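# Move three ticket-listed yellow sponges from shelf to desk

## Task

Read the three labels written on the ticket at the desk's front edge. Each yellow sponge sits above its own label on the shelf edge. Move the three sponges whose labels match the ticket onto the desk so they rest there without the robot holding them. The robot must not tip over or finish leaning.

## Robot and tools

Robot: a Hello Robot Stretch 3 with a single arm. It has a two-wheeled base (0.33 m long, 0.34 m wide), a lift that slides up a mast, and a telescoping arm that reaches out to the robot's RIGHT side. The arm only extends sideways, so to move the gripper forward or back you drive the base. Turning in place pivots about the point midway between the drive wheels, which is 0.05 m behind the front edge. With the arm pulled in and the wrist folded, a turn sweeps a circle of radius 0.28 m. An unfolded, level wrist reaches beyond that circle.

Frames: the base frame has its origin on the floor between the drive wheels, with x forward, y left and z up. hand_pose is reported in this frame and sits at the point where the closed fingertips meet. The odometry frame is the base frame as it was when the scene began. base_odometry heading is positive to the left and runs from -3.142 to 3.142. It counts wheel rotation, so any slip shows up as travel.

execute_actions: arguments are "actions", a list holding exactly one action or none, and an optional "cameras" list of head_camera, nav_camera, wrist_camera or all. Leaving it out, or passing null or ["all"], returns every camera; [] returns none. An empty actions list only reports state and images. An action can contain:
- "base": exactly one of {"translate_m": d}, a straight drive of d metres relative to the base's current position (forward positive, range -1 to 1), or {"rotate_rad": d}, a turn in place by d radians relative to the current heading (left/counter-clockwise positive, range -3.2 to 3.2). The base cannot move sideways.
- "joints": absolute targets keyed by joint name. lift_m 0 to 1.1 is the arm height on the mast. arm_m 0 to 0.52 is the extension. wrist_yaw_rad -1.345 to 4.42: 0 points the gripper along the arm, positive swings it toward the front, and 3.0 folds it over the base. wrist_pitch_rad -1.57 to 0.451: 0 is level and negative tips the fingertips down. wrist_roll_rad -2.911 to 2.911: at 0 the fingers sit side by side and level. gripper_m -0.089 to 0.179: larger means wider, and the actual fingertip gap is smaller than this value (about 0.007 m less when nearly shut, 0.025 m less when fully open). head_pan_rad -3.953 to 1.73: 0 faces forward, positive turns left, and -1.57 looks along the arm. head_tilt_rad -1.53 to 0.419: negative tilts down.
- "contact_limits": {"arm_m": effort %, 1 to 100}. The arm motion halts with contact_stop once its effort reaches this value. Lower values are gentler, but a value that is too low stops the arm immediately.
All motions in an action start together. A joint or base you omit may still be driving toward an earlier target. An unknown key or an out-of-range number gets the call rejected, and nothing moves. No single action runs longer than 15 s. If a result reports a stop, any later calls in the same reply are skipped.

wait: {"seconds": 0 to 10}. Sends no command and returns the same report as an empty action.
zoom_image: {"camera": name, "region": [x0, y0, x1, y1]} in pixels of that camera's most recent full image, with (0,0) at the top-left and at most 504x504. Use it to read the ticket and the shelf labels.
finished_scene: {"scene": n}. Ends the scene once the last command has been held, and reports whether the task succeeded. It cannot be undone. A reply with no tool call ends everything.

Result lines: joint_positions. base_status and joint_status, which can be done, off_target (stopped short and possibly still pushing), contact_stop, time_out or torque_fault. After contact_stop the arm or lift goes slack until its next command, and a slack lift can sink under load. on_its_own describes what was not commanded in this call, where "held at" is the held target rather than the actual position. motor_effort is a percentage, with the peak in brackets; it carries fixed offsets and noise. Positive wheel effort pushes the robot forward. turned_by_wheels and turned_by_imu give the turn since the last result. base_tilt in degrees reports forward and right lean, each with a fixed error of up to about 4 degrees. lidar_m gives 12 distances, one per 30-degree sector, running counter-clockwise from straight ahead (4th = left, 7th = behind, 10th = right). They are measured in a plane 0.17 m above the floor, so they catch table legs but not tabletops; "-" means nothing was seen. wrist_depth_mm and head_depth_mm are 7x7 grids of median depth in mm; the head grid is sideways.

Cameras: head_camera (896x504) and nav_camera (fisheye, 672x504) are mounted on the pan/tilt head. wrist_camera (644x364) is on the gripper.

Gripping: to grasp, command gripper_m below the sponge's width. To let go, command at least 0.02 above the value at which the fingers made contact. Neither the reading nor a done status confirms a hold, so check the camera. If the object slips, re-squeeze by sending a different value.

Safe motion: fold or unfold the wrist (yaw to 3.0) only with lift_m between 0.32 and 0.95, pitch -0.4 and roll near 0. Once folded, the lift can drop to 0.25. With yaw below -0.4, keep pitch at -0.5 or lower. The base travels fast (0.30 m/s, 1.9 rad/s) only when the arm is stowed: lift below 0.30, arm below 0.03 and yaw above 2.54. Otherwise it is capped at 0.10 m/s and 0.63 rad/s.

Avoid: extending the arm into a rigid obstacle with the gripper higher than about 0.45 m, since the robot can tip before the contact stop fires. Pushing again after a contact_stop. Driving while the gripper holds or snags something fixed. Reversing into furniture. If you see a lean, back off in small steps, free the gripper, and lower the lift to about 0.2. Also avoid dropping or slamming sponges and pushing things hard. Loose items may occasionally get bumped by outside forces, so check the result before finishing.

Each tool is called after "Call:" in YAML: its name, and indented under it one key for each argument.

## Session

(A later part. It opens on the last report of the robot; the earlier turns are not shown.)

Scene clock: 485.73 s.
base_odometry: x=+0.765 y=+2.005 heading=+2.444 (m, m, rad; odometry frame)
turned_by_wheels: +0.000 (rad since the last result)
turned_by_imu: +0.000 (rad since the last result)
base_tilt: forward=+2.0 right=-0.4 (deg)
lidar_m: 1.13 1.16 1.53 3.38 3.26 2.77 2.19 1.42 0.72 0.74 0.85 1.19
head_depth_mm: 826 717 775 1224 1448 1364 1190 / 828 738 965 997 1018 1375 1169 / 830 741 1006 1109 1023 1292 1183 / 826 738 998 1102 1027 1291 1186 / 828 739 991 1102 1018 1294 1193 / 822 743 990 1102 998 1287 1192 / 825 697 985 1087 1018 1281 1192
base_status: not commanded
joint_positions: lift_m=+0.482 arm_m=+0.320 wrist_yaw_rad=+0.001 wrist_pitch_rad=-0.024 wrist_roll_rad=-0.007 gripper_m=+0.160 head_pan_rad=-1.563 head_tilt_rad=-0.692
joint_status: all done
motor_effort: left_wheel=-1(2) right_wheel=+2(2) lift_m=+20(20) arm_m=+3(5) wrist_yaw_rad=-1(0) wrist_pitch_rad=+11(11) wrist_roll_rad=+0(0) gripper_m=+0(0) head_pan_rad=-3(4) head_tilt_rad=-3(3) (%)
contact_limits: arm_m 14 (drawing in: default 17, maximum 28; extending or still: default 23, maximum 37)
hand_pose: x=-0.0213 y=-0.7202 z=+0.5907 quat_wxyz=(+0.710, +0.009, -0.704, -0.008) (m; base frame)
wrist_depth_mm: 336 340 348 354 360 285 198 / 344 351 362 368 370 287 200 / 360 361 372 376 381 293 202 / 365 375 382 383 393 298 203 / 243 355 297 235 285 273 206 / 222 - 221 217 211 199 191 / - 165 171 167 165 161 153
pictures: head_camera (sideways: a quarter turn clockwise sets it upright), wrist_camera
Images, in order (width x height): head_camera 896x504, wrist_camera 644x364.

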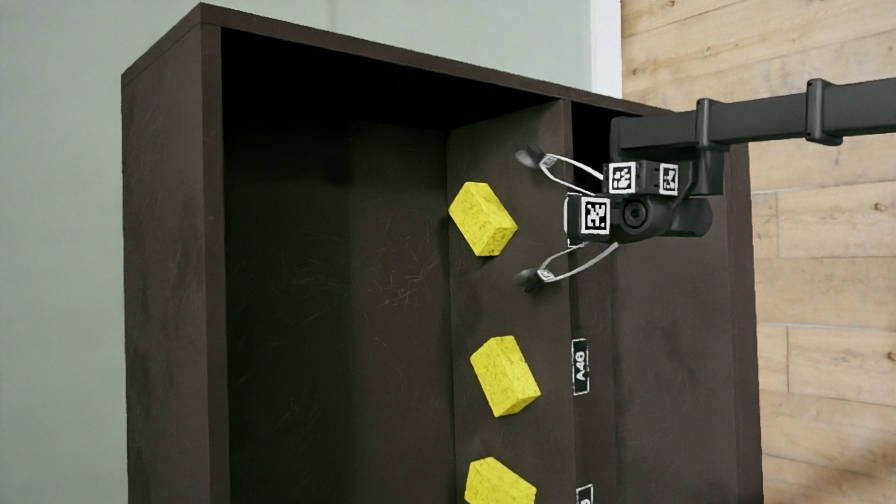

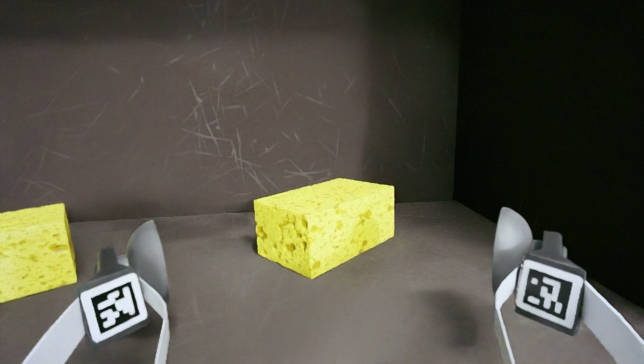

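Call:
execute_actions:
  actions:
    - {"joints":{"arm_m":0.40},"contact_limits":{"arm_m":14}}
  cameras: ["wrist_camera"]

Call:
execute_actions:
  actions:
    - {"joints":{"gripper_m":0.07}}
  cameras: ["wrist_camera","head_camera"]

Scene clock: 496.50 s.
base_odometry: x=+0.765 y=+2.005 heading=+2.444 (m, m, rad; odometry frame)
turned_by_wheels: +0.000 (rad since the last result)
turned_by_imu: +0.001 (rad since the last result)
base_tilt: forward=+2.0 right=-0.4 (deg)
lidar_m: 1.13 1.16 1.53 3.36 3.26 2.77 2.19 1.42 0.72 0.74 0.85 1.19
head_depth_mm: 831 717 772 1226 1454 1374 1193 / 826 736 963 991 1019 1402 1165 / 827 739 1005 1109 - 1284 1192 / 827 737 1006 1105 1397 1285 1186 / 823 740 997 1099 1021 1294 1197 / 823 741 989 1092 1003 1285 1195 / 819 698 984 1085 1026 1283 1197
base_status: not commanded
joint_positions: lift_m=+0.482 arm_m=+0.400 wrist_yaw_rad=+0.001 wrist_pitch_rad=-0.024 wrist_roll_rad=-0.007 gripper_m=+0.160 head_pan_rad=-1.563 head_tilt_rad=-0.692
joint_status: all done
motor_effort: left_wheel=-2(1) right_wheel=+2(1) lift_m=+20(20) arm_m=+2(5) wrist_yaw_rad=-1(1) wrist_pitch_rad=+11(11) wrist_roll_rad=+0(0) gripper_m=-1(0) head_pan_rad=-3(4) head_tilt_rad=-3(2) (%)
contact_limits: arm_m 14 (drawing in: default 17, maximum 28; extending or still: default 23, maximum 37)
hand_pose: x=-0.0213 y=-0.8002 z=+0.5907 quat_wxyz=(+0.710, +0.009, -0.704, -0.008) (m; base frame)
wrist_depth_mm: 265 270 271 280 284 274 191 / 275 275 282 286 292 279 194 / 281 285 289 297 302 284 195 / 291 294 302 306 314 288 196 / 300 303 303 182 214 272 199 / 230 - 185 149 198 198 184 / - 165 169 152 164 161 152
pictures: wrist_camera
Images, in order (width x height): wrist_camera 644x364.

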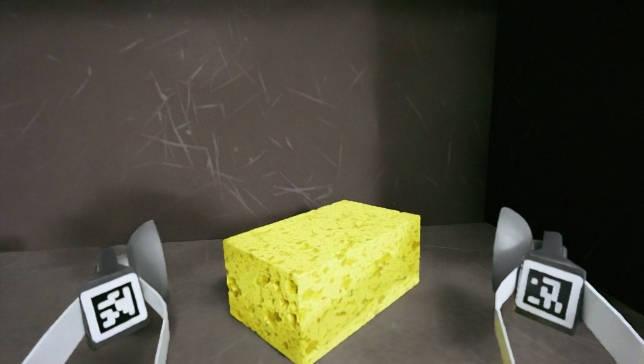

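Scene clock: 497.90 s.
base_odometry: x=+0.765 y=+2.005 heading=+2.444 (m, m, rad; odometry frame)
turned_by_wheels: +0.000 (rad since the last result)
turned_by_imu: +0.000 (rad since the last result)
base_tilt: forward=+2.0 right=-0.3 (deg)
lidar_m: 1.13 1.16 1.53 3.37 3.27 2.77 2.19 1.42 0.72 0.74 0.85 1.19
head_depth_mm: 829 717 774 1222 1445 1372 1193 / 829 735 966 1000 1021 1391 1164 / 829 738 1007 1107 - 1286 1185 / 826 737 1001 1104 1211 1292 1196 / 823 741 997 1100 1018 1289 1196 / 820 743 982 1098 1004 1286 1190 / 822 696 988 1087 1020 1275 1195
base_status: not commanded
joint_positions: lift_m=+0.482 arm_m=+0.400 wrist_yaw_rad=+0.001 wrist_pitch_rad=-0.024 wrist_roll_rad=-0.007 gripper_m=+0.070 head_pan_rad=-1.563 head_tilt_rad=-0.692
joint_status: all done
motor_effort: left_wheel=-1(2) right_wheel=+2(2) lift_m=+20(20) arm_m=+3(2) wrist_yaw_rad=-1(1) wrist_pitch_rad=+11(11) wrist_roll_rad=+0(0) gripper_m=-1(82) head_pan_rad=-4(4) head_tilt_rad=-3(3) (%)
hand_pose: x=-0.0213 y=-0.8002 z=+0.5907 quat_wxyz=(+0.710, +0.009, -0.704, -0.008) (m; base frame)
wrist_depth_mm: 265 269 273 279 282 275 192 / 275 277 283 290 291 277 193 / 281 284 289 296 301 281 195 / 291 293 302 307 311 287 196 / 300 302 307 182 203 269 198 / 229 226 - 154 174 209 192 / 174 173 169 158 164 161 159
pictures: head_camera (sideways: a quarter turn clockwise sets it upright), wrist_camera
Images, in order (width x height): head_camera 896x504, wrist_camera 644x364.

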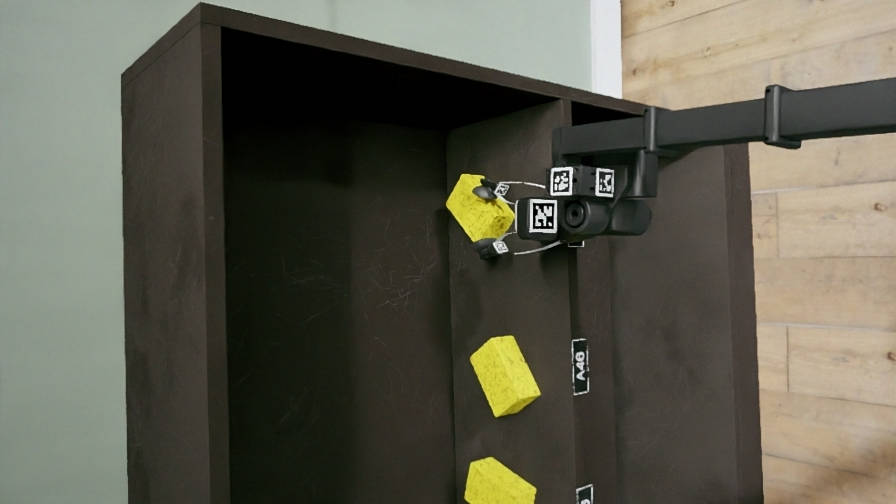

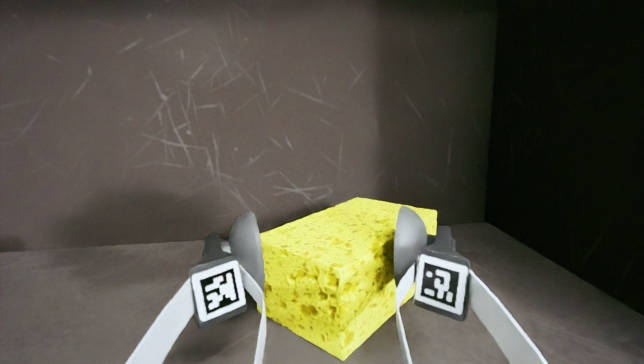

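Call:
execute_actions:
  actions:
    - {"joints":{"gripper_m":0.13}}
  cameras: []

Call:
execute_actions:
  actions:
    - {"joints":{"arm_m":0.43},"contact_limits":{"arm_m":14}}
  cameras: ["wrist_camera"]

Call:
execute_actions:
  actions:
    - {"joints":{"gripper_m":0.035}}
  cameras: ["wrist_camera","head_camera"]

Scene clock: 506.83 s.
base_odometry: x=+0.765 y=+2.005 heading=+2.444 (m, m, rad; odometry frame)
turned_by_wheels: +0.000 (rad since the last result)
turned_by_imu: +0.000 (rad since the last result)
base_tilt: forward=+1.9 right=-0.3 (deg)
lidar_m: 1.13 1.16 1.53 3.38 3.30 2.77 2.18 1.42 0.72 0.74 0.85 1.19
head_depth_mm: 831 714 775 1215 1451 1373 1188 / 829 739 961 1000 1023 1397 1169 / 824 738 1005 1108 - 1294 1190 / 829 739 1003 1104 1397 1294 1201 / 828 744 994 1102 1031 1292 1196 / 820 741 989 1091 1001 1286 1195 / 819 696 985 1086 1025 1279 1191
base_status: not commanded
joint_positions: lift_m=+0.482 arm_m=+0.400 wrist_yaw_rad=+0.001 wrist_pitch_rad=-0.024 wrist_roll_rad=-0.007 gripper_m=+0.130 head_pan_rad=-1.563 head_tilt_rad=-0.692
joint_status: all done
motor_effort: left_wheel=-1(1) right_wheel=+2(2) lift_m=+20(20) arm_m=+3(2) wrist_yaw_rad=-1(0) wrist_pitch_rad=+11(11) wrist_roll_rad=+0(0) gripper_m=+1(79) head_pan_rad=-3(4) head_tilt_rad=-3(3) (%)
hand_pose: x=-0.0213 y=-0.8002 z=+0.5907 quat_wxyz=(+0.710, +0.009, -0.704, -0.008) (m; base frame)
wrist_depth_mm: 265 268 274 278 282 274 192 / 272 277 283 286 292 278 193 / 281 283 291 299 300 284 195 / 289 296 300 307 310 286 198 / 299 304 309 182 206 258 199 / 229 234 208 153 190 - 192 / 183 165 169 158 165 160 158
pictures: none
No camera images: the call's "cameras" was empty. Leave "cameras" out to get every camera's image.

Scene clock: 508.03 s.
base_odometry: x=+0.765 y=+2.005 heading=+2.444 (m, m, rad; odometry frame)
turned_by_wheels: +0.000 (rad since the last result)
turned_by_imu: +0.000 (rad since the last result)
base_tilt: forward=+2.0 right=-0.3 (deg)
lidar_m: 1.13 1.16 1.53 3.38 3.28 2.78 2.19 1.42 0.71 0.74 0.85 1.19
head_depth_mm: 828 715 772 1219 1451 1373 1193 / 826 736 961 992 1020 1391 1172 / 828 740 1006 1111 - 1293 1193 / 827 740 996 1103 1214 1301 1196 / 826 741 995 1101 1022 1287 1194 / 822 744 993 1091 1006 1295 1194 / 820 698 991 1091 1023 1285 1194
base_status: not commanded
joint_positions: lift_m=+0.482 arm_m=+0.430 wrist_yaw_rad=+0.001 wrist_pitch_rad=-0.024 wrist_roll_rad=-0.007 gripper_m=+0.130 head_pan_rad=-1.563 head_tilt_rad=-0.692
joint_status: all done
motor_effort: left_wheel=-2(2) right_wheel=+1(2) lift_m=+20(20) arm_m=+3(2) wrist_yaw_rad=+0(1) wrist_pitch_rad=+11(11) wrist_roll_rad=+1(0) gripper_m=+0(0) head_pan_rad=-4(3) head_tilt_rad=-3(3) (%)
contact_limits: arm_m 14 (drawing in: default 17, maximum 28; extending or still: default 23, maximum 37)
hand_pose: x=-0.0213 y=-0.8302 z=+0.5907 quat_wxyz=(+0.710, +0.009, -0.704, -0.008) (m; base frame)
wrist_depth_mm: 238 239 244 248 256 256 187 / 245 247 253 256 264 261 191 / 253 258 261 266 272 269 192 / 261 265 269 276 282 279 196 / 272 271 278 182 180 253 196 / 230 232 197 129 151 - 189 / 182 164 163 123 150 160 158
pictures: wrist_camera
Images, in order (width x height): wrist_camera 644x364.

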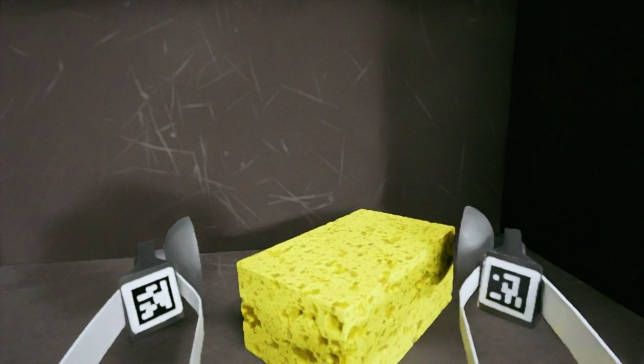

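Scene clock: 509.47 s.
base_odometry: x=+0.765 y=+2.005 heading=+2.444 (m, m, rad; odometry frame)
turned_by_wheels: +0.000 (rad since the last result)
turned_by_imu: +0.000 (rad since the last result)
base_tilt: forward=+2.1 right=-0.4 (deg)
lidar_m: 1.13 1.16 1.52 3.37 3.26 2.77 2.19 1.42 0.72 0.74 0.85 1.19
head_depth_mm: 830 715 773 1221 1449 1372 1196 / 830 740 966 993 1023 1390 1173 / 827 737 1002 1099 - 1300 1196 / 825 741 1007 1108 1216 1296 1194 / 825 739 994 1101 1022 1290 1197 / 822 742 995 1093 1008 1286 1189 / 820 698 983 1088 1017 1279 1192
base_status: not commanded
joint_positions: lift_m=+0.482 arm_m=+0.430 wrist_yaw_rad=+0.001 wrist_pitch_rad=-0.022 wrist_roll_rad=-0.007 gripper_m=+0.036 head_pan_rad=-1.563 head_tilt_rad=-0.692
joint_status: all done
motor_effort: left_wheel=-1(2) right_wheel=+2(2) lift_m=+20(20) arm_m=+3(3) wrist_yaw_rad=+0(1) wrist_pitch_rad=+10(11) wrist_roll_rad=+0(0) gripper_m=-17(91) head_pan_rad=-3(3) head_tilt_rad=-3(3) (%)
hand_pose: x=-0.0213 y=-0.8303 z=+0.5911 quat_wxyz=(+0.710, +0.008, -0.704, -0.008) (m; base frame)
wrist_depth_mm: 236 240 248 249 252 255 187 / 244 248 252 258 261 263 191 / 253 257 260 267 273 272 191 / 260 266 268 275 279 283 193 / 269 273 275 183 214 269 196 / 232 229 148 139 135 208 190 / 176 173 163 142 157 162 159
pictures: head_camera (sideways: a quarter turn clockwise sets it upright), wrist_camera
Images, in order (width x height): head_camera 896x504, wrist_camera 644x364.

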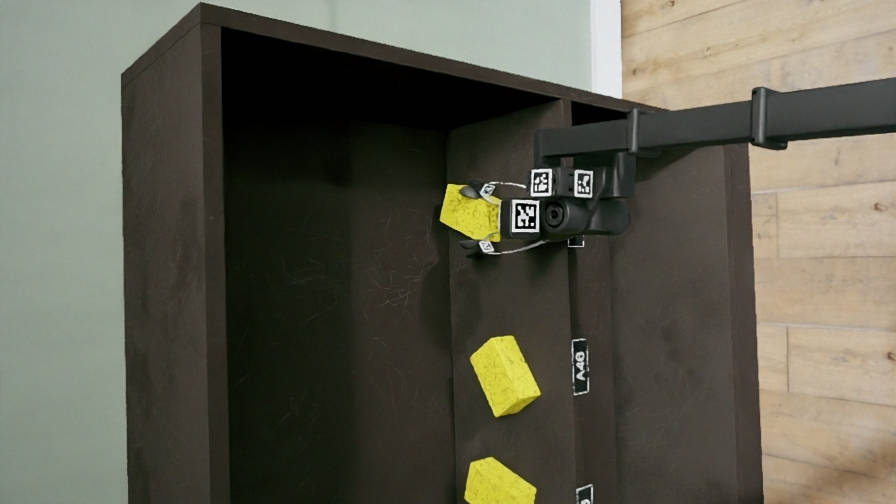

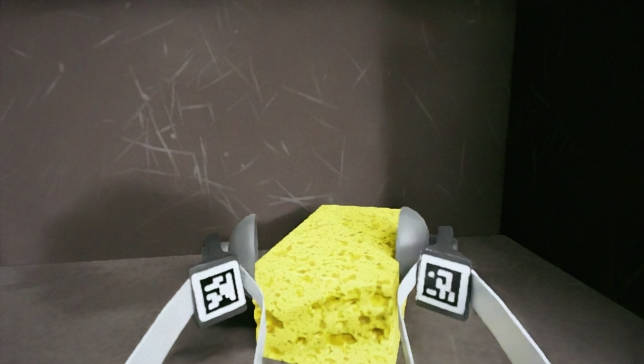

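Gripped (effort −17), ~15° skew. Lift and check.

Call:
execute_actions:
  actions:
    - {"joints":{"lift_m":0.507,"gripper_m":0.025}}
  cameras: ["wrist_camera"]

Call:
execute_actions:
  actions:
    - {"joints":{"arm_m":0}}
  cameras: ["wrist_camera"]

Scene clock: 515.97 s.
base_odometry: x=+0.765 y=+2.005 heading=+2.444 (m, m, rad; odometry frame)
turned_by_wheels: +0.000 (rad since the last result)
turned_by_imu: +0.000 (rad since the last result)
base_tilt: forward=+2.0 right=-0.3 (deg)
lidar_m: 1.13 1.16 1.53 3.40 3.28 2.77 2.18 1.42 0.72 0.74 0.85 1.20
head_depth_mm: 830 715 773 1221 1448 1386 1185 / 829 740 961 996 1014 1375 - / 826 738 1008 1085 - 1294 1189 / 823 742 1003 1107 1209 1295 1183 / 823 739 996 1100 1023 1290 1195 / 826 743 989 1095 1005 1290 1194 / 819 696 991 1089 1022 1280 1193
base_status: not commanded
joint_positions: lift_m=+0.507 arm_m=+0.430 wrist_yaw_rad=+0.001 wrist_pitch_rad=-0.022 wrist_roll_rad=-0.007 gripper_m=+0.026 head_pan_rad=-1.563 head_tilt_rad=-0.692
joint_status: all done
motor_effort: left_wheel=-1(2) right_wheel=+2(2) lift_m=+25(28) arm_m=+2(3) wrist_yaw_rad=+0(0) wrist_pitch_rad=+10(10) wrist_roll_rad=+0(0) gripper_m=-21(61) head_pan_rad=-4(3) head_tilt_rad=-3(3) (%)
hand_pose: x=-0.0213 y=-0.8303 z=+0.6158 quat_wxyz=(+0.710, +0.008, -0.704, -0.008) (m; base frame)
wrist_depth_mm: 238 240 244 249 256 256 187 / 245 247 252 259 263 263 190 / 253 257 263 265 271 271 191 / 260 265 269 274 280 281 194 / 269 273 277 183 215 287 196 / 274 278 148 139 135 254 200 / 214 211 194 142 191 198 187
pictures: wrist_camera
Images, in order (width x height): wrist_camera 644x364.

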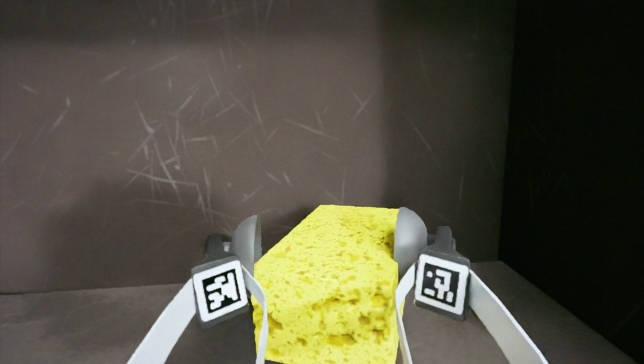

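Scene clock: 520.30 s.
base_odometry: x=+0.765 y=+2.005 heading=+2.444 (m, m, rad; odometry frame)
turned_by_wheels: +0.000 (rad since the last result)
turned_by_imu: +0.001 (rad since the last result)
base_tilt: forward=+2.0 right=-0.3 (deg)
lidar_m: 1.13 1.16 1.53 3.39 3.27 2.77 2.19 1.42 0.72 0.74 0.85 1.19
head_depth_mm: 829 717 772 1217 1458 1373 1191 / 830 739 958 998 1035 1319 1190 / 827 738 1010 1113 1380 1258 1186 / 828 740 994 1107 1024 1288 1225 / 825 740 992 1109 1027 1289 1197 / 823 742 990 1093 1002 1288 1200 / 820 699 987 1086 1025 1278 1197
base_status: not commanded
joint_positions: lift_m=+0.507 arm_m=+0.001 wrist_yaw_rad=+0.000 wrist_pitch_rad=-0.022 wrist_roll_rad=-0.007 gripper_m=+0.026 head_pan_rad=-1.563 head_tilt_rad=-0.692
joint_status: all done
motor_effort: left_wheel=-1(1) right_wheel=+2(2) lift_m=+25(26) arm_m=-3(0) wrist_yaw_rad=+0(2) wrist_pitch_rad=+10(10) wrist_roll_rad=+0(0) gripper_m=-20(21) head_pan_rad=-5(4) head_tilt_rad=-3(3) (%)
hand_pose: x=-0.0214 y=-0.4017 z=+0.6158 quat_wxyz=(+0.710, +0.008, -0.704, -0.008) (m; base frame)
wrist_depth_mm: 607 636 636 654 578 725 722 / 634 662 677 677 592 753 756 / 654 678 686 703 604 751 778 / 625 640 601 661 556 786 807 / 467 490 470 183 215 829 823 / 733 753 148 140 135 853 863 / 727 776 792 142 542 872 898
pictures: wrist_camera
Images, in order (width x height): wrist_camera 644x364.

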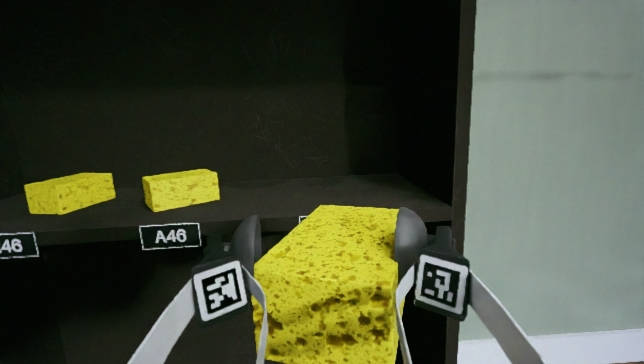

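Call:
execute_actions:
  actions:
    - {"joints":{"lift_m":0.36,"wrist_pitch_rad":-0.4,"wrist_yaw_rad":2.65,"head_pan_rad":0,"head_tilt_rad":-0.6}}
  cameras: []

Call:
execute_actions:
  actions:
    - {"joints":{"lift_m":0.29}}
  cameras: []

Call:
execute_actions:
  actions:
    - {"base":{"rotate_rad":2.12}}
  cameras: []

Call:
execute_actions:
  actions:
    - {"base":{"translate_m":1.0}}
  cameras: []

Call:
execute_actions:
  actions:
    - {"base":{"translate_m":1.0}}
  cameras: ["head_camera","nav_camera"]

Scene clock: 535.97 s.
base_odometry: x=+0.765 y=+2.005 heading=+2.444 (m, m, rad; odometry frame)
turned_by_wheels: +0.000 (rad since the last result)
turned_by_imu: +0.001 (rad since the last result)
base_tilt: forward=+2.0 right=-0.3 (deg)
lidar_m: 1.13 1.16 1.52 3.38 3.27 2.78 2.19 1.42 0.72 0.74 0.85 1.19
head_depth_mm: 951 1048 1171 1344 1530 1465 1238 / 947 1046 1163 1314 1527 1456 1245 / 942 1040 1168 1319 1514 1453 1243 / 941 1039 1160 1312 1506 1471 1240 / 937 1032 1161 1309 1509 1456 1245 / 933 1030 1150 1305 1492 1454 1237 / 932 1028 1147 1297 1486 1467 1240
base_status: not commanded
joint_positions: lift_m=+0.360 arm_m=+0.001 wrist_yaw_rad=+2.648 wrist_pitch_rad=-0.417 wrist_roll_rad=-0.007 gripper_m=+0.026 head_pan_rad=-0.007 head_tilt_rad=-0.606
joint_status: all done
motor_effort: left_wheel=-2(2) right_wheel=+2(2) lift_m=+20(23) arm_m=-2(3) wrist_yaw_rad=+2(4) wrist_pitch_rad=+8(10) wrist_roll_rad=+0(0) gripper_m=-20(20) head_pan_rad=+5(49) head_tilt_rad=+2(10) (%)
hand_pose: x=+0.0851 y=+0.0516 z=+0.3730 quat_wxyz=(+0.312, +0.704, -0.026, +0.638) (m; base frame)
wrist_depth_mm: - - - - - - 890 / - - - - - - 933 / - - - - - - 981 / 944 930 919 904 908 863 874 / 760 752 757 184 214 702 704 / - 638 148 139 135 595 581 / - 563 519 142 496 519 515
pictures: none
No camera images: the call's "cameras" was empty. Leave "cameras" out to get every camera's image.

Scene clock: 537.43 s.
base_odometry: x=+0.765 y=+2.005 heading=+2.444 (m, m, rad; odometry frame)
turned_by_wheels: +0.000 (rad since the last result)
turned_by_imu: +0.000 (rad since the last result)
base_tilt: forward=+2.0 right=-0.4 (deg)
lidar_m: 1.13 1.16 1.53 3.35 3.29 2.78 2.19 1.42 0.72 0.73 0.85 1.19
head_depth_mm: 950 1047 1174 1328 1531 1456 1240 / 945 1045 1167 1321 1525 1462 1241 / 944 1046 1162 1314 1515 1459 1248 / 943 1032 1155 1315 1505 1456 1242 / 936 1036 1154 1301 1502 1460 1238 / 936 1033 1149 1301 1493 1457 1241 / 928 1032 1149 1289 1492 1465 1240
base_status: not commanded
joint_positions: lift_m=+0.290 arm_m=+0.001 wrist_yaw_rad=+2.648 wrist_pitch_rad=-0.418 wrist_roll_rad=-0.007 gripper_m=+0.026 head_pan_rad=-0.007 head_tilt_rad=-0.606
joint_status: all done
motor_effort: left_wheel=-2(1) right_wheel=+1(2) lift_m=+20(20) arm_m=-3(3) wrist_yaw_rad=+2(2) wrist_pitch_rad=+8(8) wrist_roll_rad=+0(0) gripper_m=-20(21) head_pan_rad=+4(5) head_tilt_rad=+2(2) (%)
hand_pose: x=+0.0850 y=+0.0516 z=+0.3028 quat_wxyz=(+0.312, +0.704, -0.025, +0.638) (m; base frame)
wrist_depth_mm: - - - - - - 880 / - - - - - - 943 / - - - 969 949 957 902 / 798 775 787 749 747 734 719 / 652 650 670 183 215 599 584 / - 539 148 139 135 515 501 / - 475 - 142 428 438 441
pictures: none
No camera images: the call's "cameras" was empty. Leave "cameras" out to get every camera's image.

Scene clock: 539.93 s.
base_odometry: x=+0.765 y=+2.005 heading=-1.719 (m, m, rad; odometry frame)
turned_by_wheels: +2.120 (rad since the last result)
turned_by_imu: +2.128 (rad since the last result)
base_tilt: forward=+2.0 right=-0.3 (deg)
lidar_m: 3.26 2.74 2.19 1.42 0.72 0.81 0.85 1.18 1.13 1.17 1.57 3.37
head_depth_mm: 3194 3481 3085 2258 1773 1460 1250 / 3308 3492 3042 2261 1768 1463 1237 / 3540 3848 3095 2244 1777 1456 1240 / 3716 - 3061 2258 1787 1455 1248 / 3843 - 3085 2229 1780 1465 1237 / 3438 3658 3042 2267 1785 1463 1236 / 3038 3215 3064 2218 1764 1459 1236
base_status: done
joint_positions: lift_m=+0.290 arm_m=+0.001 wrist_yaw_rad=+2.648 wrist_pitch_rad=-0.418 wrist_roll_rad=-0.007 gripper_m=+0.026 head_pan_rad=-0.007 head_tilt_rad=-0.605
joint_status: not commanded
motor_effort: left_wheel=-2(7) right_wheel=+2(10) lift_m=+20(20) arm_m=-3(3) wrist_yaw_rad=+2(2) wrist_pitch_rad=+8(8) wrist_roll_rad=+0(0) gripper_m=-20(20) head_pan_rad=+4(5) head_tilt_rad=+2(2) (%)
hand_pose: x=+0.0850 y=+0.0516 z=+0.3028 quat_wxyz=(+0.312, +0.704, -0.025, +0.638) (m; base frame)
wrist_depth_mm: - - - - - - - / - - - - - - - / - - - - 944 929 949 / 811 800 788 762 746 746 716 / 658 639 664 183 217 606 589 / - 542 148 139 136 511 500 / - 474 - 142 430 443 438
pictures: none
No camera images: the call's "cameras" was empty. Leave "cameras" out to get every camera's image.

Scene clock: 544.87 s.
base_odometry: x=+0.617 y=+1.016 heading=-1.719 (m, m, rad; odometry frame)
turned_by_wheels: +0.000 (rad since the last result)
turned_by_imu: +0.006 (rad since the last result)
base_tilt: forward=+2.0 right=-0.4 (deg)
lidar_m: 2.38 2.25 2.15 1.95 1.86 1.58 1.85 1.68 1.61 1.67 2.25 2.31
head_depth_mm: 2481 2410 2664 2255 1769 1466 1232 / 2561 2600 2946 2270 1768 1457 1240 / 2717 2638 2878 2258 1776 1471 1244 / 2898 3084 3069 2260 1774 1454 1247 / 3022 3378 3053 2244 1773 1455 1240 / 2751 2977 3027 2251 1781 1456 1239 / 2453 2622 2776 2261 1771 1465 1237
base_status: done
joint_positions: lift_m=+0.290 arm_m=+0.001 wrist_yaw_rad=+2.649 wrist_pitch_rad=-0.418 wrist_roll_rad=-0.007 gripper_m=+0.026 head_pan_rad=-0.007 head_tilt_rad=-0.605
joint_status: not commanded
motor_effort: left_wheel=-1(6) right_wheel=+2(8) lift_m=+21(20) arm_m=-3(3) wrist_yaw_rad=+1(2) wrist_pitch_rad=+9(9) wrist_roll_rad=+0(0) gripper_m=-21(20) head_pan_rad=+5(4) head_tilt_rad=+2(2) (%)
hand_pose: x=+0.0849 y=+0.0516 z=+0.3028 quat_wxyz=(+0.312, +0.704, -0.025, +0.638) (m; base frame)
wrist_depth_mm: - - - - - - - / - - - - - - - / - - - - 957 963 926 / 794 783 763 753 749 716 708 / 657 651 649 183 216 607 590 / - 546 148 139 136 515 507 / - 479 - 142 434 446 433
pictures: none
No camera images: the call's "cameras" was empty. Leave "cameras" out to get every camera's image.

Scene clock: 549.80 s.
base_odometry: x=+0.468 y=+0.027 heading=-1.719 (m, m, rad; odometry frame)
turned_by_wheels: +0.000 (rad since the last result)
turned_by_imu: +0.006 (rad since the last result)
base_tilt: forward=+2.0 right=-0.4 (deg)
lidar_m: 1.73 1.70 1.64 1.72 2.33 2.46 2.54 2.19 2.10 2.18 1.65 1.40
head_depth_mm: 1716 1846 1453 2151 1783 1471 1245 / 1794 1910 1439 2237 1777 1464 1247 / 1915 2009 1541 2082 1776 1461 1243 / 1989 2182 1636 2232 1768 1457 1247 / 2122 2350 2644 2244 1765 1465 1242 / 2107 2293 2468 2244 1768 1463 1239 / 1903 2017 2211 2181 1776 1453 1233
base_status: done
joint_positions: lift_m=+0.290 arm_m=+0.001 wrist_yaw_rad=+2.649 wrist_pitch_rad=-0.418 wrist_roll_rad=-0.007 gripper_m=+0.026 head_pan_rad=-0.007 head_tilt_rad=-0.605
joint_status: not commanded
motor_effort: left_wheel=-2(6) right_wheel=+2(8) lift_m=+20(20) arm_m=-3(3) wrist_yaw_rad=+2(2) wrist_pitch_rad=+8(9) wrist_roll_rad=-1(0) gripper_m=-20(20) head_pan_rad=+5(4) head_tilt_rad=+2(2) (%)
hand_pose: x=+0.0849 y=+0.0516 z=+0.3028 quat_wxyz=(+0.312, +0.704, -0.025, +0.638) (m; base frame)
wrist_depth_mm: - - - - - - - / - - - - - - - / - - - 985 961 964 931 / 802 790 778 762 759 751 706 / 655 626 661 184 214 612 596 / - 534 148 139 136 517 506 / - 476 - 142 425 438 436
pictures: head_camera (sideways: a quarter turn clockwise sets it upright), nav_camera (sideways: a quarter turn counterclockwise sets it upright)
Images, in order (width x height): head_camera 896x504, nav_camera 672x504.

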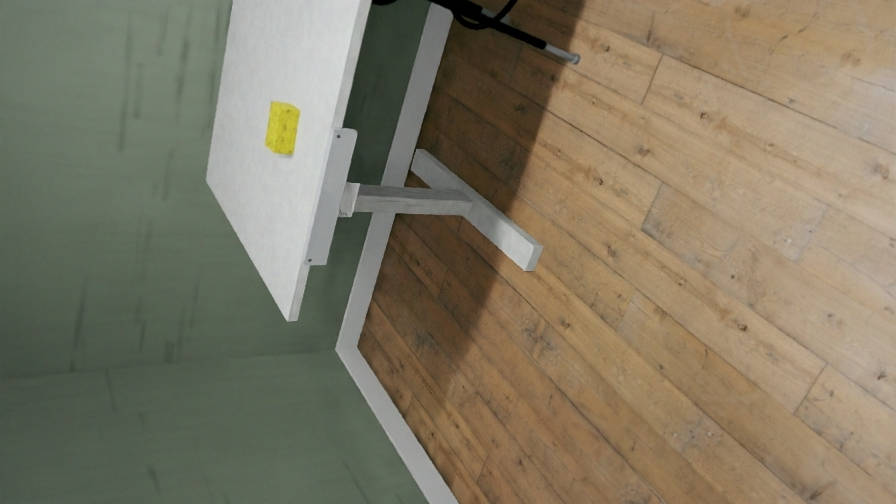

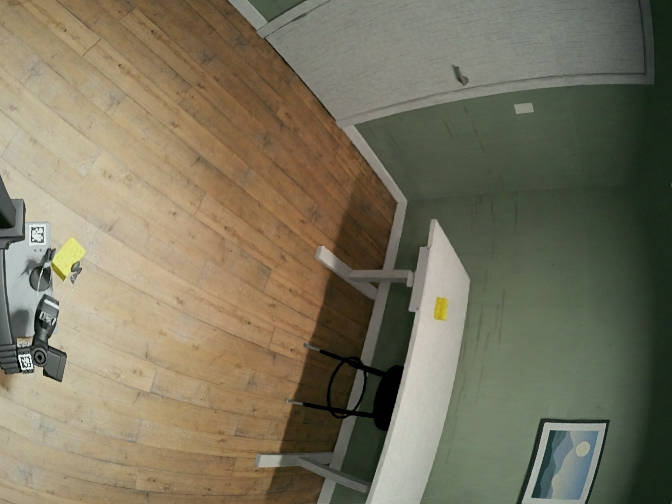

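Call:
execute_actions:
  actions:
    - {"base":{"translate_m":0.55}}
  cameras: []

Call:
execute_actions:
  actions:
    - {"base":{"rotate_rad":0.965},"joints":{"head_pan_rad":-1.57,"head_tilt_rad":-0.75}}
  cameras: []

Call:
execute_actions:
  actions:
    - {"joints":{"lift_m":0.40}}
  cameras: []

Call:
execute_actions:
  actions:
    - {"joints":{"lift_m":0.72,"wrist_yaw_rad":0}}
  cameras: []

Call:
execute_actions:
  actions:
    - {"joints":{"wrist_pitch_rad":0}}

Scene clock: 569.83 s.
base_odometry: x=+0.387 y=-0.517 heading=-1.720 (m, m, rad; odometry frame)
turned_by_wheels: +0.000 (rad since the last result)
turned_by_imu: +0.004 (rad since the last result)
base_tilt: forward=+2.0 right=-0.4 (deg)
lidar_m: 1.18 1.42 1.37 1.43 1.95 2.92 3.09 2.47 2.38 2.22 0.98 0.93
head_depth_mm: 1303 1425 1376 1002 1723 1458 1238 / 1364 1505 1369 996 1689 1470 1239 / 1439 1598 1369 999 1623 1460 1244 / 1520 1676 1811 1085 1776 1460 1240 / 1608 1787 2003 2091 1769 1460 1239 / 1692 1857 2014 2152 1767 1463 1236 / 1577 1683 1818 1954 1762 1455 1234
base_status: done
joint_positions: lift_m=+0.290 arm_m=+0.001 wrist_yaw_rad=+2.649 wrist_pitch_rad=-0.418 wrist_roll_rad=-0.007 gripper_m=+0.026 head_pan_rad=-0.007 head_tilt_rad=-0.605
joint_status: not commanded
motor_effort: left_wheel=-1(6) right_wheel=+2(9) lift_m=+20(20) arm_m=-3(3) wrist_yaw_rad=+1(2) wrist_pitch_rad=+8(9) wrist_roll_rad=+0(0) gripper_m=-20(20) head_pan_rad=+3(4) head_tilt_rad=+1(2) (%)
hand_pose: x=+0.0849 y=+0.0516 z=+0.3027 quat_wxyz=(+0.312, +0.704, -0.025, +0.638) (m; base frame)
wrist_depth_mm: - - - - - - - / - - - - - - - / - - - 998 961 927 936 / 822 772 808 759 751 737 740 / 647 641 658 182 215 600 589 / - 539 148 139 136 510 498 / - 479 - 141 431 444 436
pictures: none
No camera images: the call's "cameras" was empty. Leave "cameras" out to get every camera's image.

Scene clock: 571.57 s.
base_odometry: x=+0.387 y=-0.517 heading=-0.755 (m, m, rad; odometry frame)
turned_by_wheels: +0.965 (rad since the last result)
turned_by_imu: +0.969 (rad since the last result)
base_tilt: forward=+2.0 right=-0.3 (deg)
lidar_m: 1.37 1.38 1.82 2.83 3.27 2.54 2.38 2.42 0.98 0.93 1.18 1.46
head_depth_mm: 1364 1402 1045 1814 1558 1345 1171 / 1346 1413 1048 1746 1570 1343 1170 / 1348 1419 1045 1731 1564 1339 1174 / 1340 1410 1049 1737 1538 1337 1166 / 1340 1416 1054 1799 1581 1341 1168 / 1328 1423 1029 1788 1576 1341 1171 / 1318 1419 1010 919 1546 1343 1167
base_status: done
joint_positions: lift_m=+0.290 arm_m=+0.001 wrist_yaw_rad=+2.649 wrist_pitch_rad=-0.418 wrist_roll_rad=-0.007 gripper_m=+0.026 head_pan_rad=-1.563 head_tilt_rad=-0.741
joint_status: all done
motor_effort: left_wheel=-1(6) right_wheel=+2(10) lift_m=+20(21) arm_m=-3(3) wrist_yaw_rad=+1(2) wrist_pitch_rad=+9(8) wrist_roll_rad=+0(0) gripper_m=-20(20) head_pan_rad=-4(54) head_tilt_rad=-3(12) (%)
hand_pose: x=+0.0849 y=+0.0516 z=+0.3027 quat_wxyz=(+0.312, +0.704, -0.025, +0.638) (m; base frame)
wrist_depth_mm: - - - - - - - / - - - - - - - / - - - 988 993 923 925 / 802 804 764 768 764 739 735 / 651 641 654 184 215 603 587 / - 533 148 139 136 512 514 / - 475 - 142 424 444 440
pictures: none
No camera images: the call's "cameras" was empty. Leave "cameras" out to get every camera's image.

Scene clock: 573.40 s.
base_odometry: x=+0.387 y=-0.517 heading=-0.755 (m, m, rad; odometry frame)
turned_by_wheels: +0.000 (rad since the last result)
turned_by_imu: +0.000 (rad since the last result)
base_tilt: forward=+2.0 right=-0.3 (deg)
lidar_m: 1.37 1.38 1.82 2.83 3.26 2.54 2.38 2.42 0.98 0.93 1.19 1.46
head_depth_mm: 1367 1410 1047 1833 1570 1336 1167 / 1347 1399 1046 1744 1566 1337 1172 / 1347 1418 1052 1747 1570 1342 1168 / 1343 1410 1050 1732 1537 1338 1170 / 1341 1416 1052 1787 1575 1348 1173 / 1332 1425 1025 1801 1564 1344 1176 / 1322 1411 1007 918 1540 1341 1174
base_status: not commanded
joint_positions: lift_m=+0.400 arm_m=+0.001 wrist_yaw_rad=+2.649 wrist_pitch_rad=-0.418 wrist_roll_rad=-0.007 gripper_m=+0.026 head_pan_rad=-1.563 head_tilt_rad=-0.741
joint_status: all done
motor_effort: left_wheel=-3(2) right_wheel=+2(2) lift_m=+25(26) arm_m=-3(3) wrist_yaw_rad=+1(2) wrist_pitch_rad=+9(8) wrist_roll_rad=+0(0) gripper_m=-20(20) head_pan_rad=-4(3) head_tilt_rad=-3(3) (%)
hand_pose: x=+0.0849 y=+0.0516 z=+0.4125 quat_wxyz=(+0.312, +0.704, -0.025, +0.638) (m; base frame)
wrist_depth_mm: - - - - - - - / - - - - - - - / - - - - - - - / - 989 983 937 946 939 929 / 820 807 840 182 214 763 743 / - 683 148 139 135 652 638 / - 595 562 142 547 548 552
pictures: none
No camera images: the call's "cameras" was empty. Leave "cameras" out to get every camera's image.

Scene clock: 577.13 s.
base_odometry: x=+0.387 y=-0.517 heading=-0.755 (m, m, rad; odometry frame)
turned_by_wheels: +0.000 (rad since the last result)
turned_by_imu: +0.000 (rad since the last result)
base_tilt: forward=+2.0 right=-0.3 (deg)
lidar_m: 1.37 1.38 1.82 2.83 3.26 2.54 2.38 2.42 0.98 0.93 1.19 1.46
head_depth_mm: 1359 1405 1046 1828 1559 1336 1222 / 1346 1410 1046 1752 1565 1337 1225 / 1347 1410 1048 1736 1569 620 - / 1350 1408 1049 1729 1537 1287 1149 / 1338 1419 1047 1789 1570 1340 1169 / 1332 1433 1024 1773 1571 1349 1175 / 1324 1398 1008 917 1536 1343 1176
base_status: not commanded
joint_positions: lift_m=+0.720 arm_m=+0.001 wrist_yaw_rad=+0.002 wrist_pitch_rad=-0.418 wrist_roll_rad=-0.007 gripper_m=+0.026 head_pan_rad=-1.563 head_tilt_rad=-0.741
joint_status: all done
motor_effort: left_wheel=-2(2) right_wheel=+2(2) lift_m=+25(25) arm_m=-3(3) wrist_yaw_rad=-2(1) wrist_pitch_rad=+9(8) wrist_roll_rad=+0(0) gripper_m=-20(20) head_pan_rad=-4(4) head_tilt_rad=-3(3) (%)
hand_pose: x=-0.0211 y=-0.3704 z=+0.7325 quat_wxyz=(+0.694, +0.148, -0.689, -0.146) (m; base frame)
wrist_depth_mm: - 648 793 741 706 678 644 / 482 500 548 534 801 - - / 513 - - - - - - / - - - - - - - / - - - 184 214 - - / - - 148 139 135 - - / 960 940 900 142 878 888 893
pictures: none
No camera images: the call's "cameras" was empty. Leave "cameras" out to get every camera's image.

Scene clock: 578.20 s.
base_odometry: x=+0.387 y=-0.517 heading=-0.755 (m, m, rad; odometry frame)
turned_by_wheels: +0.000 (rad since the last result)
turned_by_imu: +0.000 (rad since the last result)
base_tilt: forward=+2.0 right=-0.4 (deg)
lidar_m: 1.37 1.38 1.82 2.82 3.27 2.54 2.38 2.42 0.99 0.93 1.19 1.46
head_depth_mm: 1355 1402 1043 1830 1558 1346 1220 / 1354 1406 1042 1736 1560 1336 1230 / 1353 1412 1048 1726 587 1395 - / 1342 1409 1049 1743 1452 1364 1169 / 1341 1423 1050 1790 1573 1349 1170 / 1331 1417 1032 1792 1579 1349 1170 / 1316 1409 1004 913 1526 1341 1181
base_status: not commanded
joint_positions: lift_m=+0.720 arm_m=+0.001 wrist_yaw_rad=+0.002 wrist_pitch_rad=-0.028 wrist_roll_rad=-0.007 gripper_m=+0.026 head_pan_rad=-1.563 head_tilt_rad=-0.741
joint_status: all done
motor_effort: left_wheel=-2(2) right_wheel=+2(2) lift_m=+25(25) arm_m=-2(3) wrist_yaw_rad=-2(2) wrist_pitch_rad=+13(13) wrist_roll_rad=+0(0) gripper_m=-20(20) head_pan_rad=-4(4) head_tilt_rad=-3(3) (%)
hand_pose: x=-0.0210 y=-0.4015 z=+0.8274 quat_wxyz=(+0.710, +0.011, -0.704, -0.009) (m; base frame)
wrist_depth_mm: - - - - - - - / - - - - - - - / - - - - - - - / - 829 901 830 802 784 735 / 541 541 582 183 214 - - / - 965 148 139 135 - - / - - - 142 - - -
pictures: head_camera (sideways: a quarter turn clockwise sets it upright), nav_camera (sideways: a quarter turn counterclockwise sets it upright), wrist_camera
Images, in order (width x height): head_camera 896x504, nav_camera 672x504, wrist_camera 644x364.

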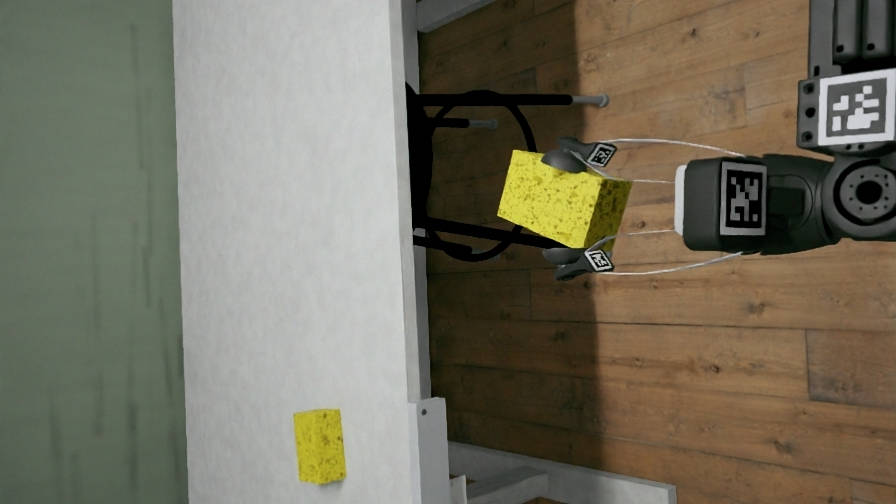

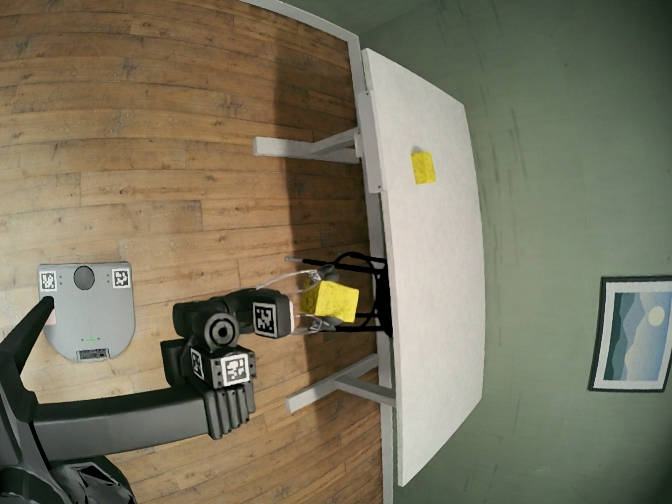

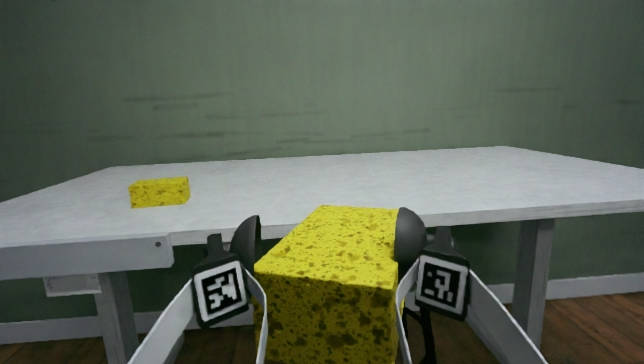

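Call:
execute_actions:
  actions:
    - {"joints":{"arm_m":0.52},"contact_limits":{"arm_m":18}}
  cameras: []

Call:
execute_actions:
  actions:
    - {"joints":{"lift_m":0.675}}
  cameras: ["head_camera","wrist_camera"]

Scene clock: 589.50 s.
base_odometry: x=+0.387 y=-0.517 heading=-0.755 (m, m, rad; odometry frame)
turned_by_wheels: +0.000 (rad since the last result)
turned_by_imu: +0.001 (rad since the last result)
base_tilt: forward=+2.0 right=-0.4 (deg)
lidar_m: 1.37 1.38 1.82 2.83 3.27 2.53 2.38 2.42 0.98 0.93 1.19 1.45
head_depth_mm: 1354 1416 1044 1829 1591 - - / 1351 1408 1109 1744 1529 1312 1159 / 1346 1414 - 1781 1563 1346 1174 / 1340 1412 1029 1731 1542 1333 1169 / 1328 1413 1050 1789 1573 1345 1174 / 1329 1421 1028 1794 1572 1348 1172 / 1324 1412 1005 919 1550 1343 1166
base_status: not commanded
joint_positions: lift_m=+0.720 arm_m=+0.520 wrist_yaw_rad=+0.001 wrist_pitch_rad=-0.026 wrist_roll_rad=-0.007 gripper_m=+0.026 head_pan_rad=-1.563 head_tilt_rad=-0.741
joint_status: all done
motor_effort: left_wheel=-1(2) right_wheel=+2(2) lift_m=+25(25) arm_m=+2(7) wrist_yaw_rad=-1(2) wrist_pitch_rad=+12(13) wrist_roll_rad=+0(0) gripper_m=-20(20) head_pan_rad=-3(3) head_tilt_rad=-3(3) (%)
contact_limits: arm_m 18 (drawing in: default 17, maximum 28; extending or still: default 23, maximum 37)
hand_pose: x=-0.0213 y=-0.9202 z=+0.8279 quat_wxyz=(+0.710, +0.010, -0.704, -0.009) (m; base frame)
wrist_depth_mm: 717 726 748 770 779 795 817 / 739 743 758 775 792 798 848 / 763 775 806 826 819 831 858 / 779 796 802 822 794 765 724 / 529 524 557 184 215 459 453 / 370 357 148 139 136 328 321 / 277 278 251 142 243 253 250
pictures: none
No camera images: the call's "cameras" was empty. Leave "cameras" out to get every camera's image.

Scene clock: 590.73 s.
base_odometry: x=+0.387 y=-0.517 heading=-0.755 (m, m, rad; odometry frame)
turned_by_wheels: +0.000 (rad since the last result)
turned_by_imu: +0.000 (rad since the last result)
base_tilt: forward=+2.0 right=-0.3 (deg)
lidar_m: 1.36 1.38 1.82 2.82 3.28 2.53 2.38 2.42 0.99 0.93 1.19 1.46
head_depth_mm: 1353 1400 1045 1831 1557 1366 - / 1353 1398 1086 1828 1528 1321 1171 / 1335 1415 1133 1788 1572 1335 1163 / 1335 1401 1028 1752 1541 1343 1175 / 1335 1414 1044 1776 1589 1340 1174 / 1337 1420 1037 1791 1573 1354 1173 / 1331 1413 1004 920 1526 1340 1177
base_status: not commanded
joint_positions: lift_m=+0.675 arm_m=+0.520 wrist_yaw_rad=+0.001 wrist_pitch_rad=-0.026 wrist_roll_rad=-0.007 gripper_m=+0.026 head_pan_rad=-1.563 head_tilt_rad=-0.741
joint_status: all done
motor_effort: left_wheel=-1(1) right_wheel=+2(2) lift_m=+20(21) arm_m=+2(2) wrist_yaw_rad=+0(1) wrist_pitch_rad=+12(12) wrist_roll_rad=-1(0) gripper_m=-20(21) head_pan_rad=-4(3) head_tilt_rad=-3(3) (%)
hand_pose: x=-0.0213 y=-0.9202 z=+0.7832 quat_wxyz=(+0.710, +0.010, -0.704, -0.009) (m; base frame)
wrist_depth_mm: 711 713 723 760 785 766 821 / 721 727 755 786 796 820 814 / 769 753 801 817 829 856 862 / 739 689 672 622 588 565 533 / 393 387 411 183 213 340 332 / 270 267 148 139 136 246 240 / 205 205 188 142 181 190 187
pictures: head_camera (sideways: a quarter turn clockwise sets it upright), wrist_camera
Images, in order (width x height): head_camera 896x504, wrist_camera 644x364.

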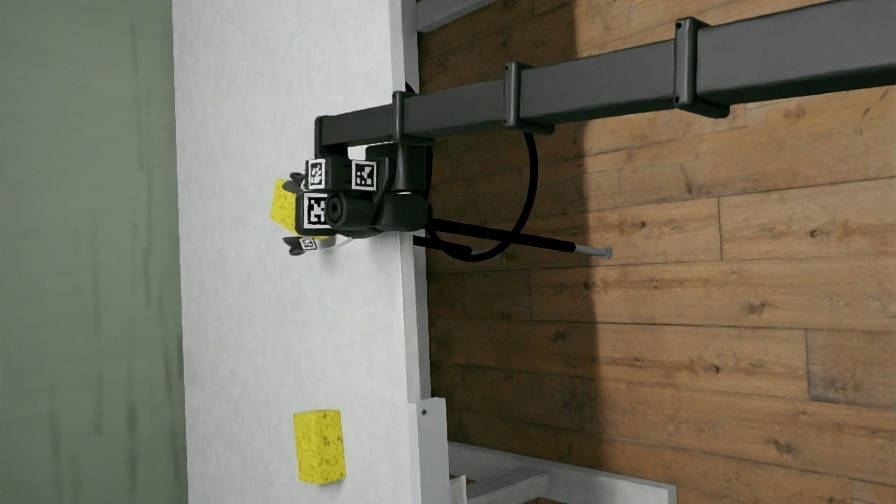

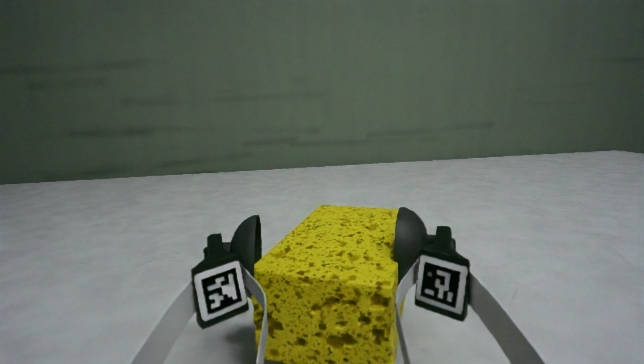

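Call:
execute_actions:
  actions:
    - {"joints":{"lift_m":0.656}}
  cameras: ["wrist_camera"]

Scene clock: 596.87 s.
base_odometry: x=+0.387 y=-0.517 heading=-0.755 (m, m, rad; odometry frame)
turned_by_wheels: +0.000 (rad since the last result)
turned_by_imu: +0.000 (rad since the last result)
base_tilt: forward=+2.0 right=-0.3 (deg)
lidar_m: 1.37 1.38 1.82 2.82 3.27 2.53 2.38 2.42 0.99 0.93 1.19 1.46
head_depth_mm: 1359 1414 1047 1829 1553 1368 - / 1352 1398 1086 1786 - 1326 1166 / 1359 1413 1105 1836 1577 1342 1167 / 1332 1414 1046 1752 1533 1337 1169 / 1329 1420 1052 1806 1575 1337 1169 / 1324 1412 1029 1785 1575 1343 1167 / 1318 1414 1002 912 1527 1344 1171
base_status: not commanded
joint_positions: lift_m=+0.656 arm_m=+0.520 wrist_yaw_rad=+0.001 wrist_pitch_rad=-0.026 wrist_roll_rad=-0.007 gripper_m=+0.026 head_pan_rad=-1.563 head_tilt_rad=-0.741
joint_status: all done
motor_effort: left_wheel=-2(2) right_wheel=+2(2) lift_m=+20(20) arm_m=+3(3) wrist_yaw_rad=-1(0) wrist_pitch_rad=+12(12) wrist_roll_rad=+0(0) gripper_m=-21(21) head_pan_rad=-3(3) head_tilt_rad=-3(3) (%)
hand_pose: x=-0.0213 y=-0.9202 z=+0.7642 quat_wxyz=(+0.710, +0.010, -0.704, -0.009) (m; base frame)
wrist_depth_mm: 698 749 747 760 774 782 810 / 736 754 776 769 791 809 821 / 773 788 796 824 822 857 859 / 624 596 557 521 512 479 463 / 342 330 344 183 215 293 283 / 232 228 149 139 135 209 204 / 177 174 161 142 158 163 160
pictures: wrist_camera
Images, in order (width x height): wrist_camera 644x364.

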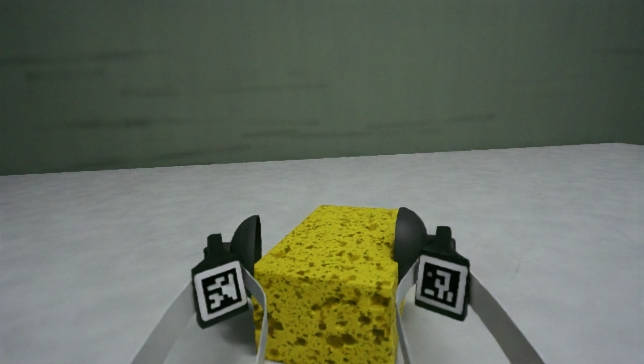

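Call:
execute_actions:
  actions:
    - {"joints":{"gripper_m":0.14}}
  cameras: ["wrist_camera"]

Call:
execute_actions:
  actions:
    - {"joints":{"arm_m":0,"lift_m":0.67}}
  cameras: ["wrist_camera"]

Scene clock: 603.07 s.
base_odometry: x=+0.387 y=-0.517 heading=-0.755 (m, m, rad; odometry frame)
turned_by_wheels: +0.000 (rad since the last result)
turned_by_imu: +0.001 (rad since the last result)
base_tilt: forward=+2.0 right=-0.5 (deg)
lidar_m: 1.36 1.38 1.83 2.82 3.26 2.53 2.38 2.41 0.98 0.93 1.19 1.46
head_depth_mm: 1361 1395 1041 1835 1575 1372 - / 1358 1424 1081 1784 - 1348 1172 / 1337 1414 1133 1840 1559 1348 1173 / 1344 1407 1066 1732 1526 1339 1174 / 1338 1411 1048 1784 1578 1338 1170 / 1323 1417 1034 1797 1575 1347 1173 / 1317 1417 1005 916 1540 1338 1174
base_status: not commanded
joint_positions: lift_m=+0.656 arm_m=+0.520 wrist_yaw_rad=+0.001 wrist_pitch_rad=-0.026 wrist_roll_rad=-0.007 gripper_m=+0.140 head_pan_rad=-1.563 head_tilt_rad=-0.741
joint_status: all done
motor_effort: left_wheel=-2(2) right_wheel=+2(2) lift_m=+20(20) arm_m=+3(2) wrist_yaw_rad=-1(0) wrist_pitch_rad=+12(12) wrist_roll_rad=+0(0) gripper_m=-1(80) head_pan_rad=-4(4) head_tilt_rad=-3(3) (%)
hand_pose: x=-0.0213 y=-0.9202 z=+0.7642 quat_wxyz=(+0.710, +0.010, -0.704, -0.009) (m; base frame)
wrist_depth_mm: 713 725 742 757 760 766 827 / 730 750 759 790 792 807 838 / 759 782 782 794 824 835 860 / 625 603 558 535 497 481 463 / 343 363 322 185 217 313 284 / 233 - 212 143 191 - 206 / 185 167 165 146 157 163 160
pictures: wrist_camera
Images, in order (width x height): wrist_camera 644x364.

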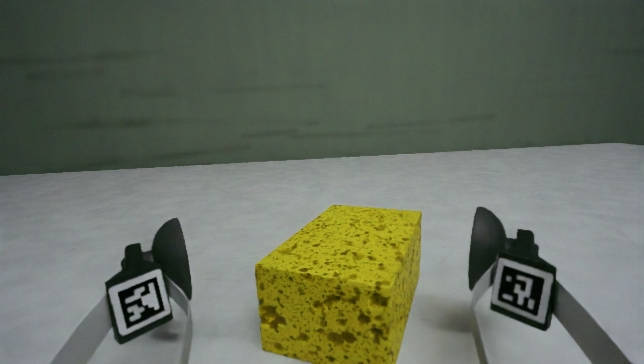

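Scene clock: 608.07 s.
base_odometry: x=+0.387 y=-0.517 heading=-0.755 (m, m, rad; odometry frame)
turned_by_wheels: +0.000 (rad since the last result)
turned_by_imu: +0.001 (rad since the last result)
base_tilt: forward=+2.0 right=-0.3 (deg)
lidar_m: 1.36 1.38 1.82 2.82 3.29 2.54 2.38 2.42 0.99 0.93 1.18 1.46
head_depth_mm: 1360 1418 1044 1826 1564 1338 1184 / 1359 1411 1046 1719 1566 1343 1202 / 1347 1416 1012 1736 1574 1373 - / 1345 1414 1011 1735 1561 1367 1157 / 1328 1416 1053 1801 1581 1349 1179 / 1327 1423 1030 1787 1571 1342 1166 / 1316 1402 1006 912 1537 1334 1168
base_status: not commanded
joint_positions: lift_m=+0.670 arm_m=+0.001 wrist_yaw_rad=+0.000 wrist_pitch_rad=-0.024 wrist_roll_rad=-0.007 gripper_m=+0.140 head_pan_rad=-1.563 head_tilt_rad=-0.741
joint_status: all done
motor_effort: left_wheel=-2(2) right_wheel=+2(2) lift_m=+25(25) arm_m=-3(3) wrist_yaw_rad=-1(1) wrist_pitch_rad=+11(12) wrist_roll_rad=+0(0) gripper_m=+0(0) head_pan_rad=-3(3) head_tilt_rad=-3(3) (%)
hand_pose: x=-0.0214 y=-0.4016 z=+0.7783 quat_wxyz=(+0.710, +0.009, -0.704, -0.009) (m; base frame)
wrist_depth_mm: - - - - - - - / - - - - - - - / - - - - - - - / 749 662 661 621 674 643 699 / 490 501 - 970 881 - - / - - - - - - - / - - - - - - -
pictures: wrist_camera
Images, in order (width x height): wrist_camera 644x364.

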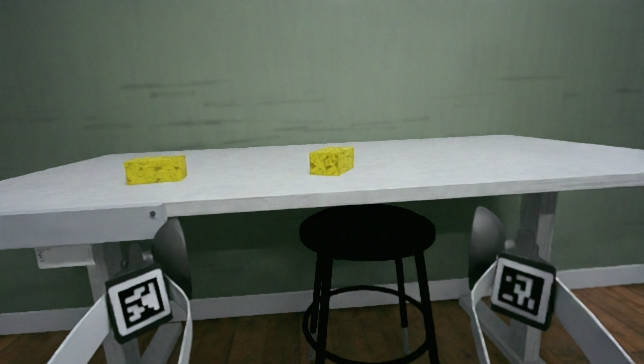

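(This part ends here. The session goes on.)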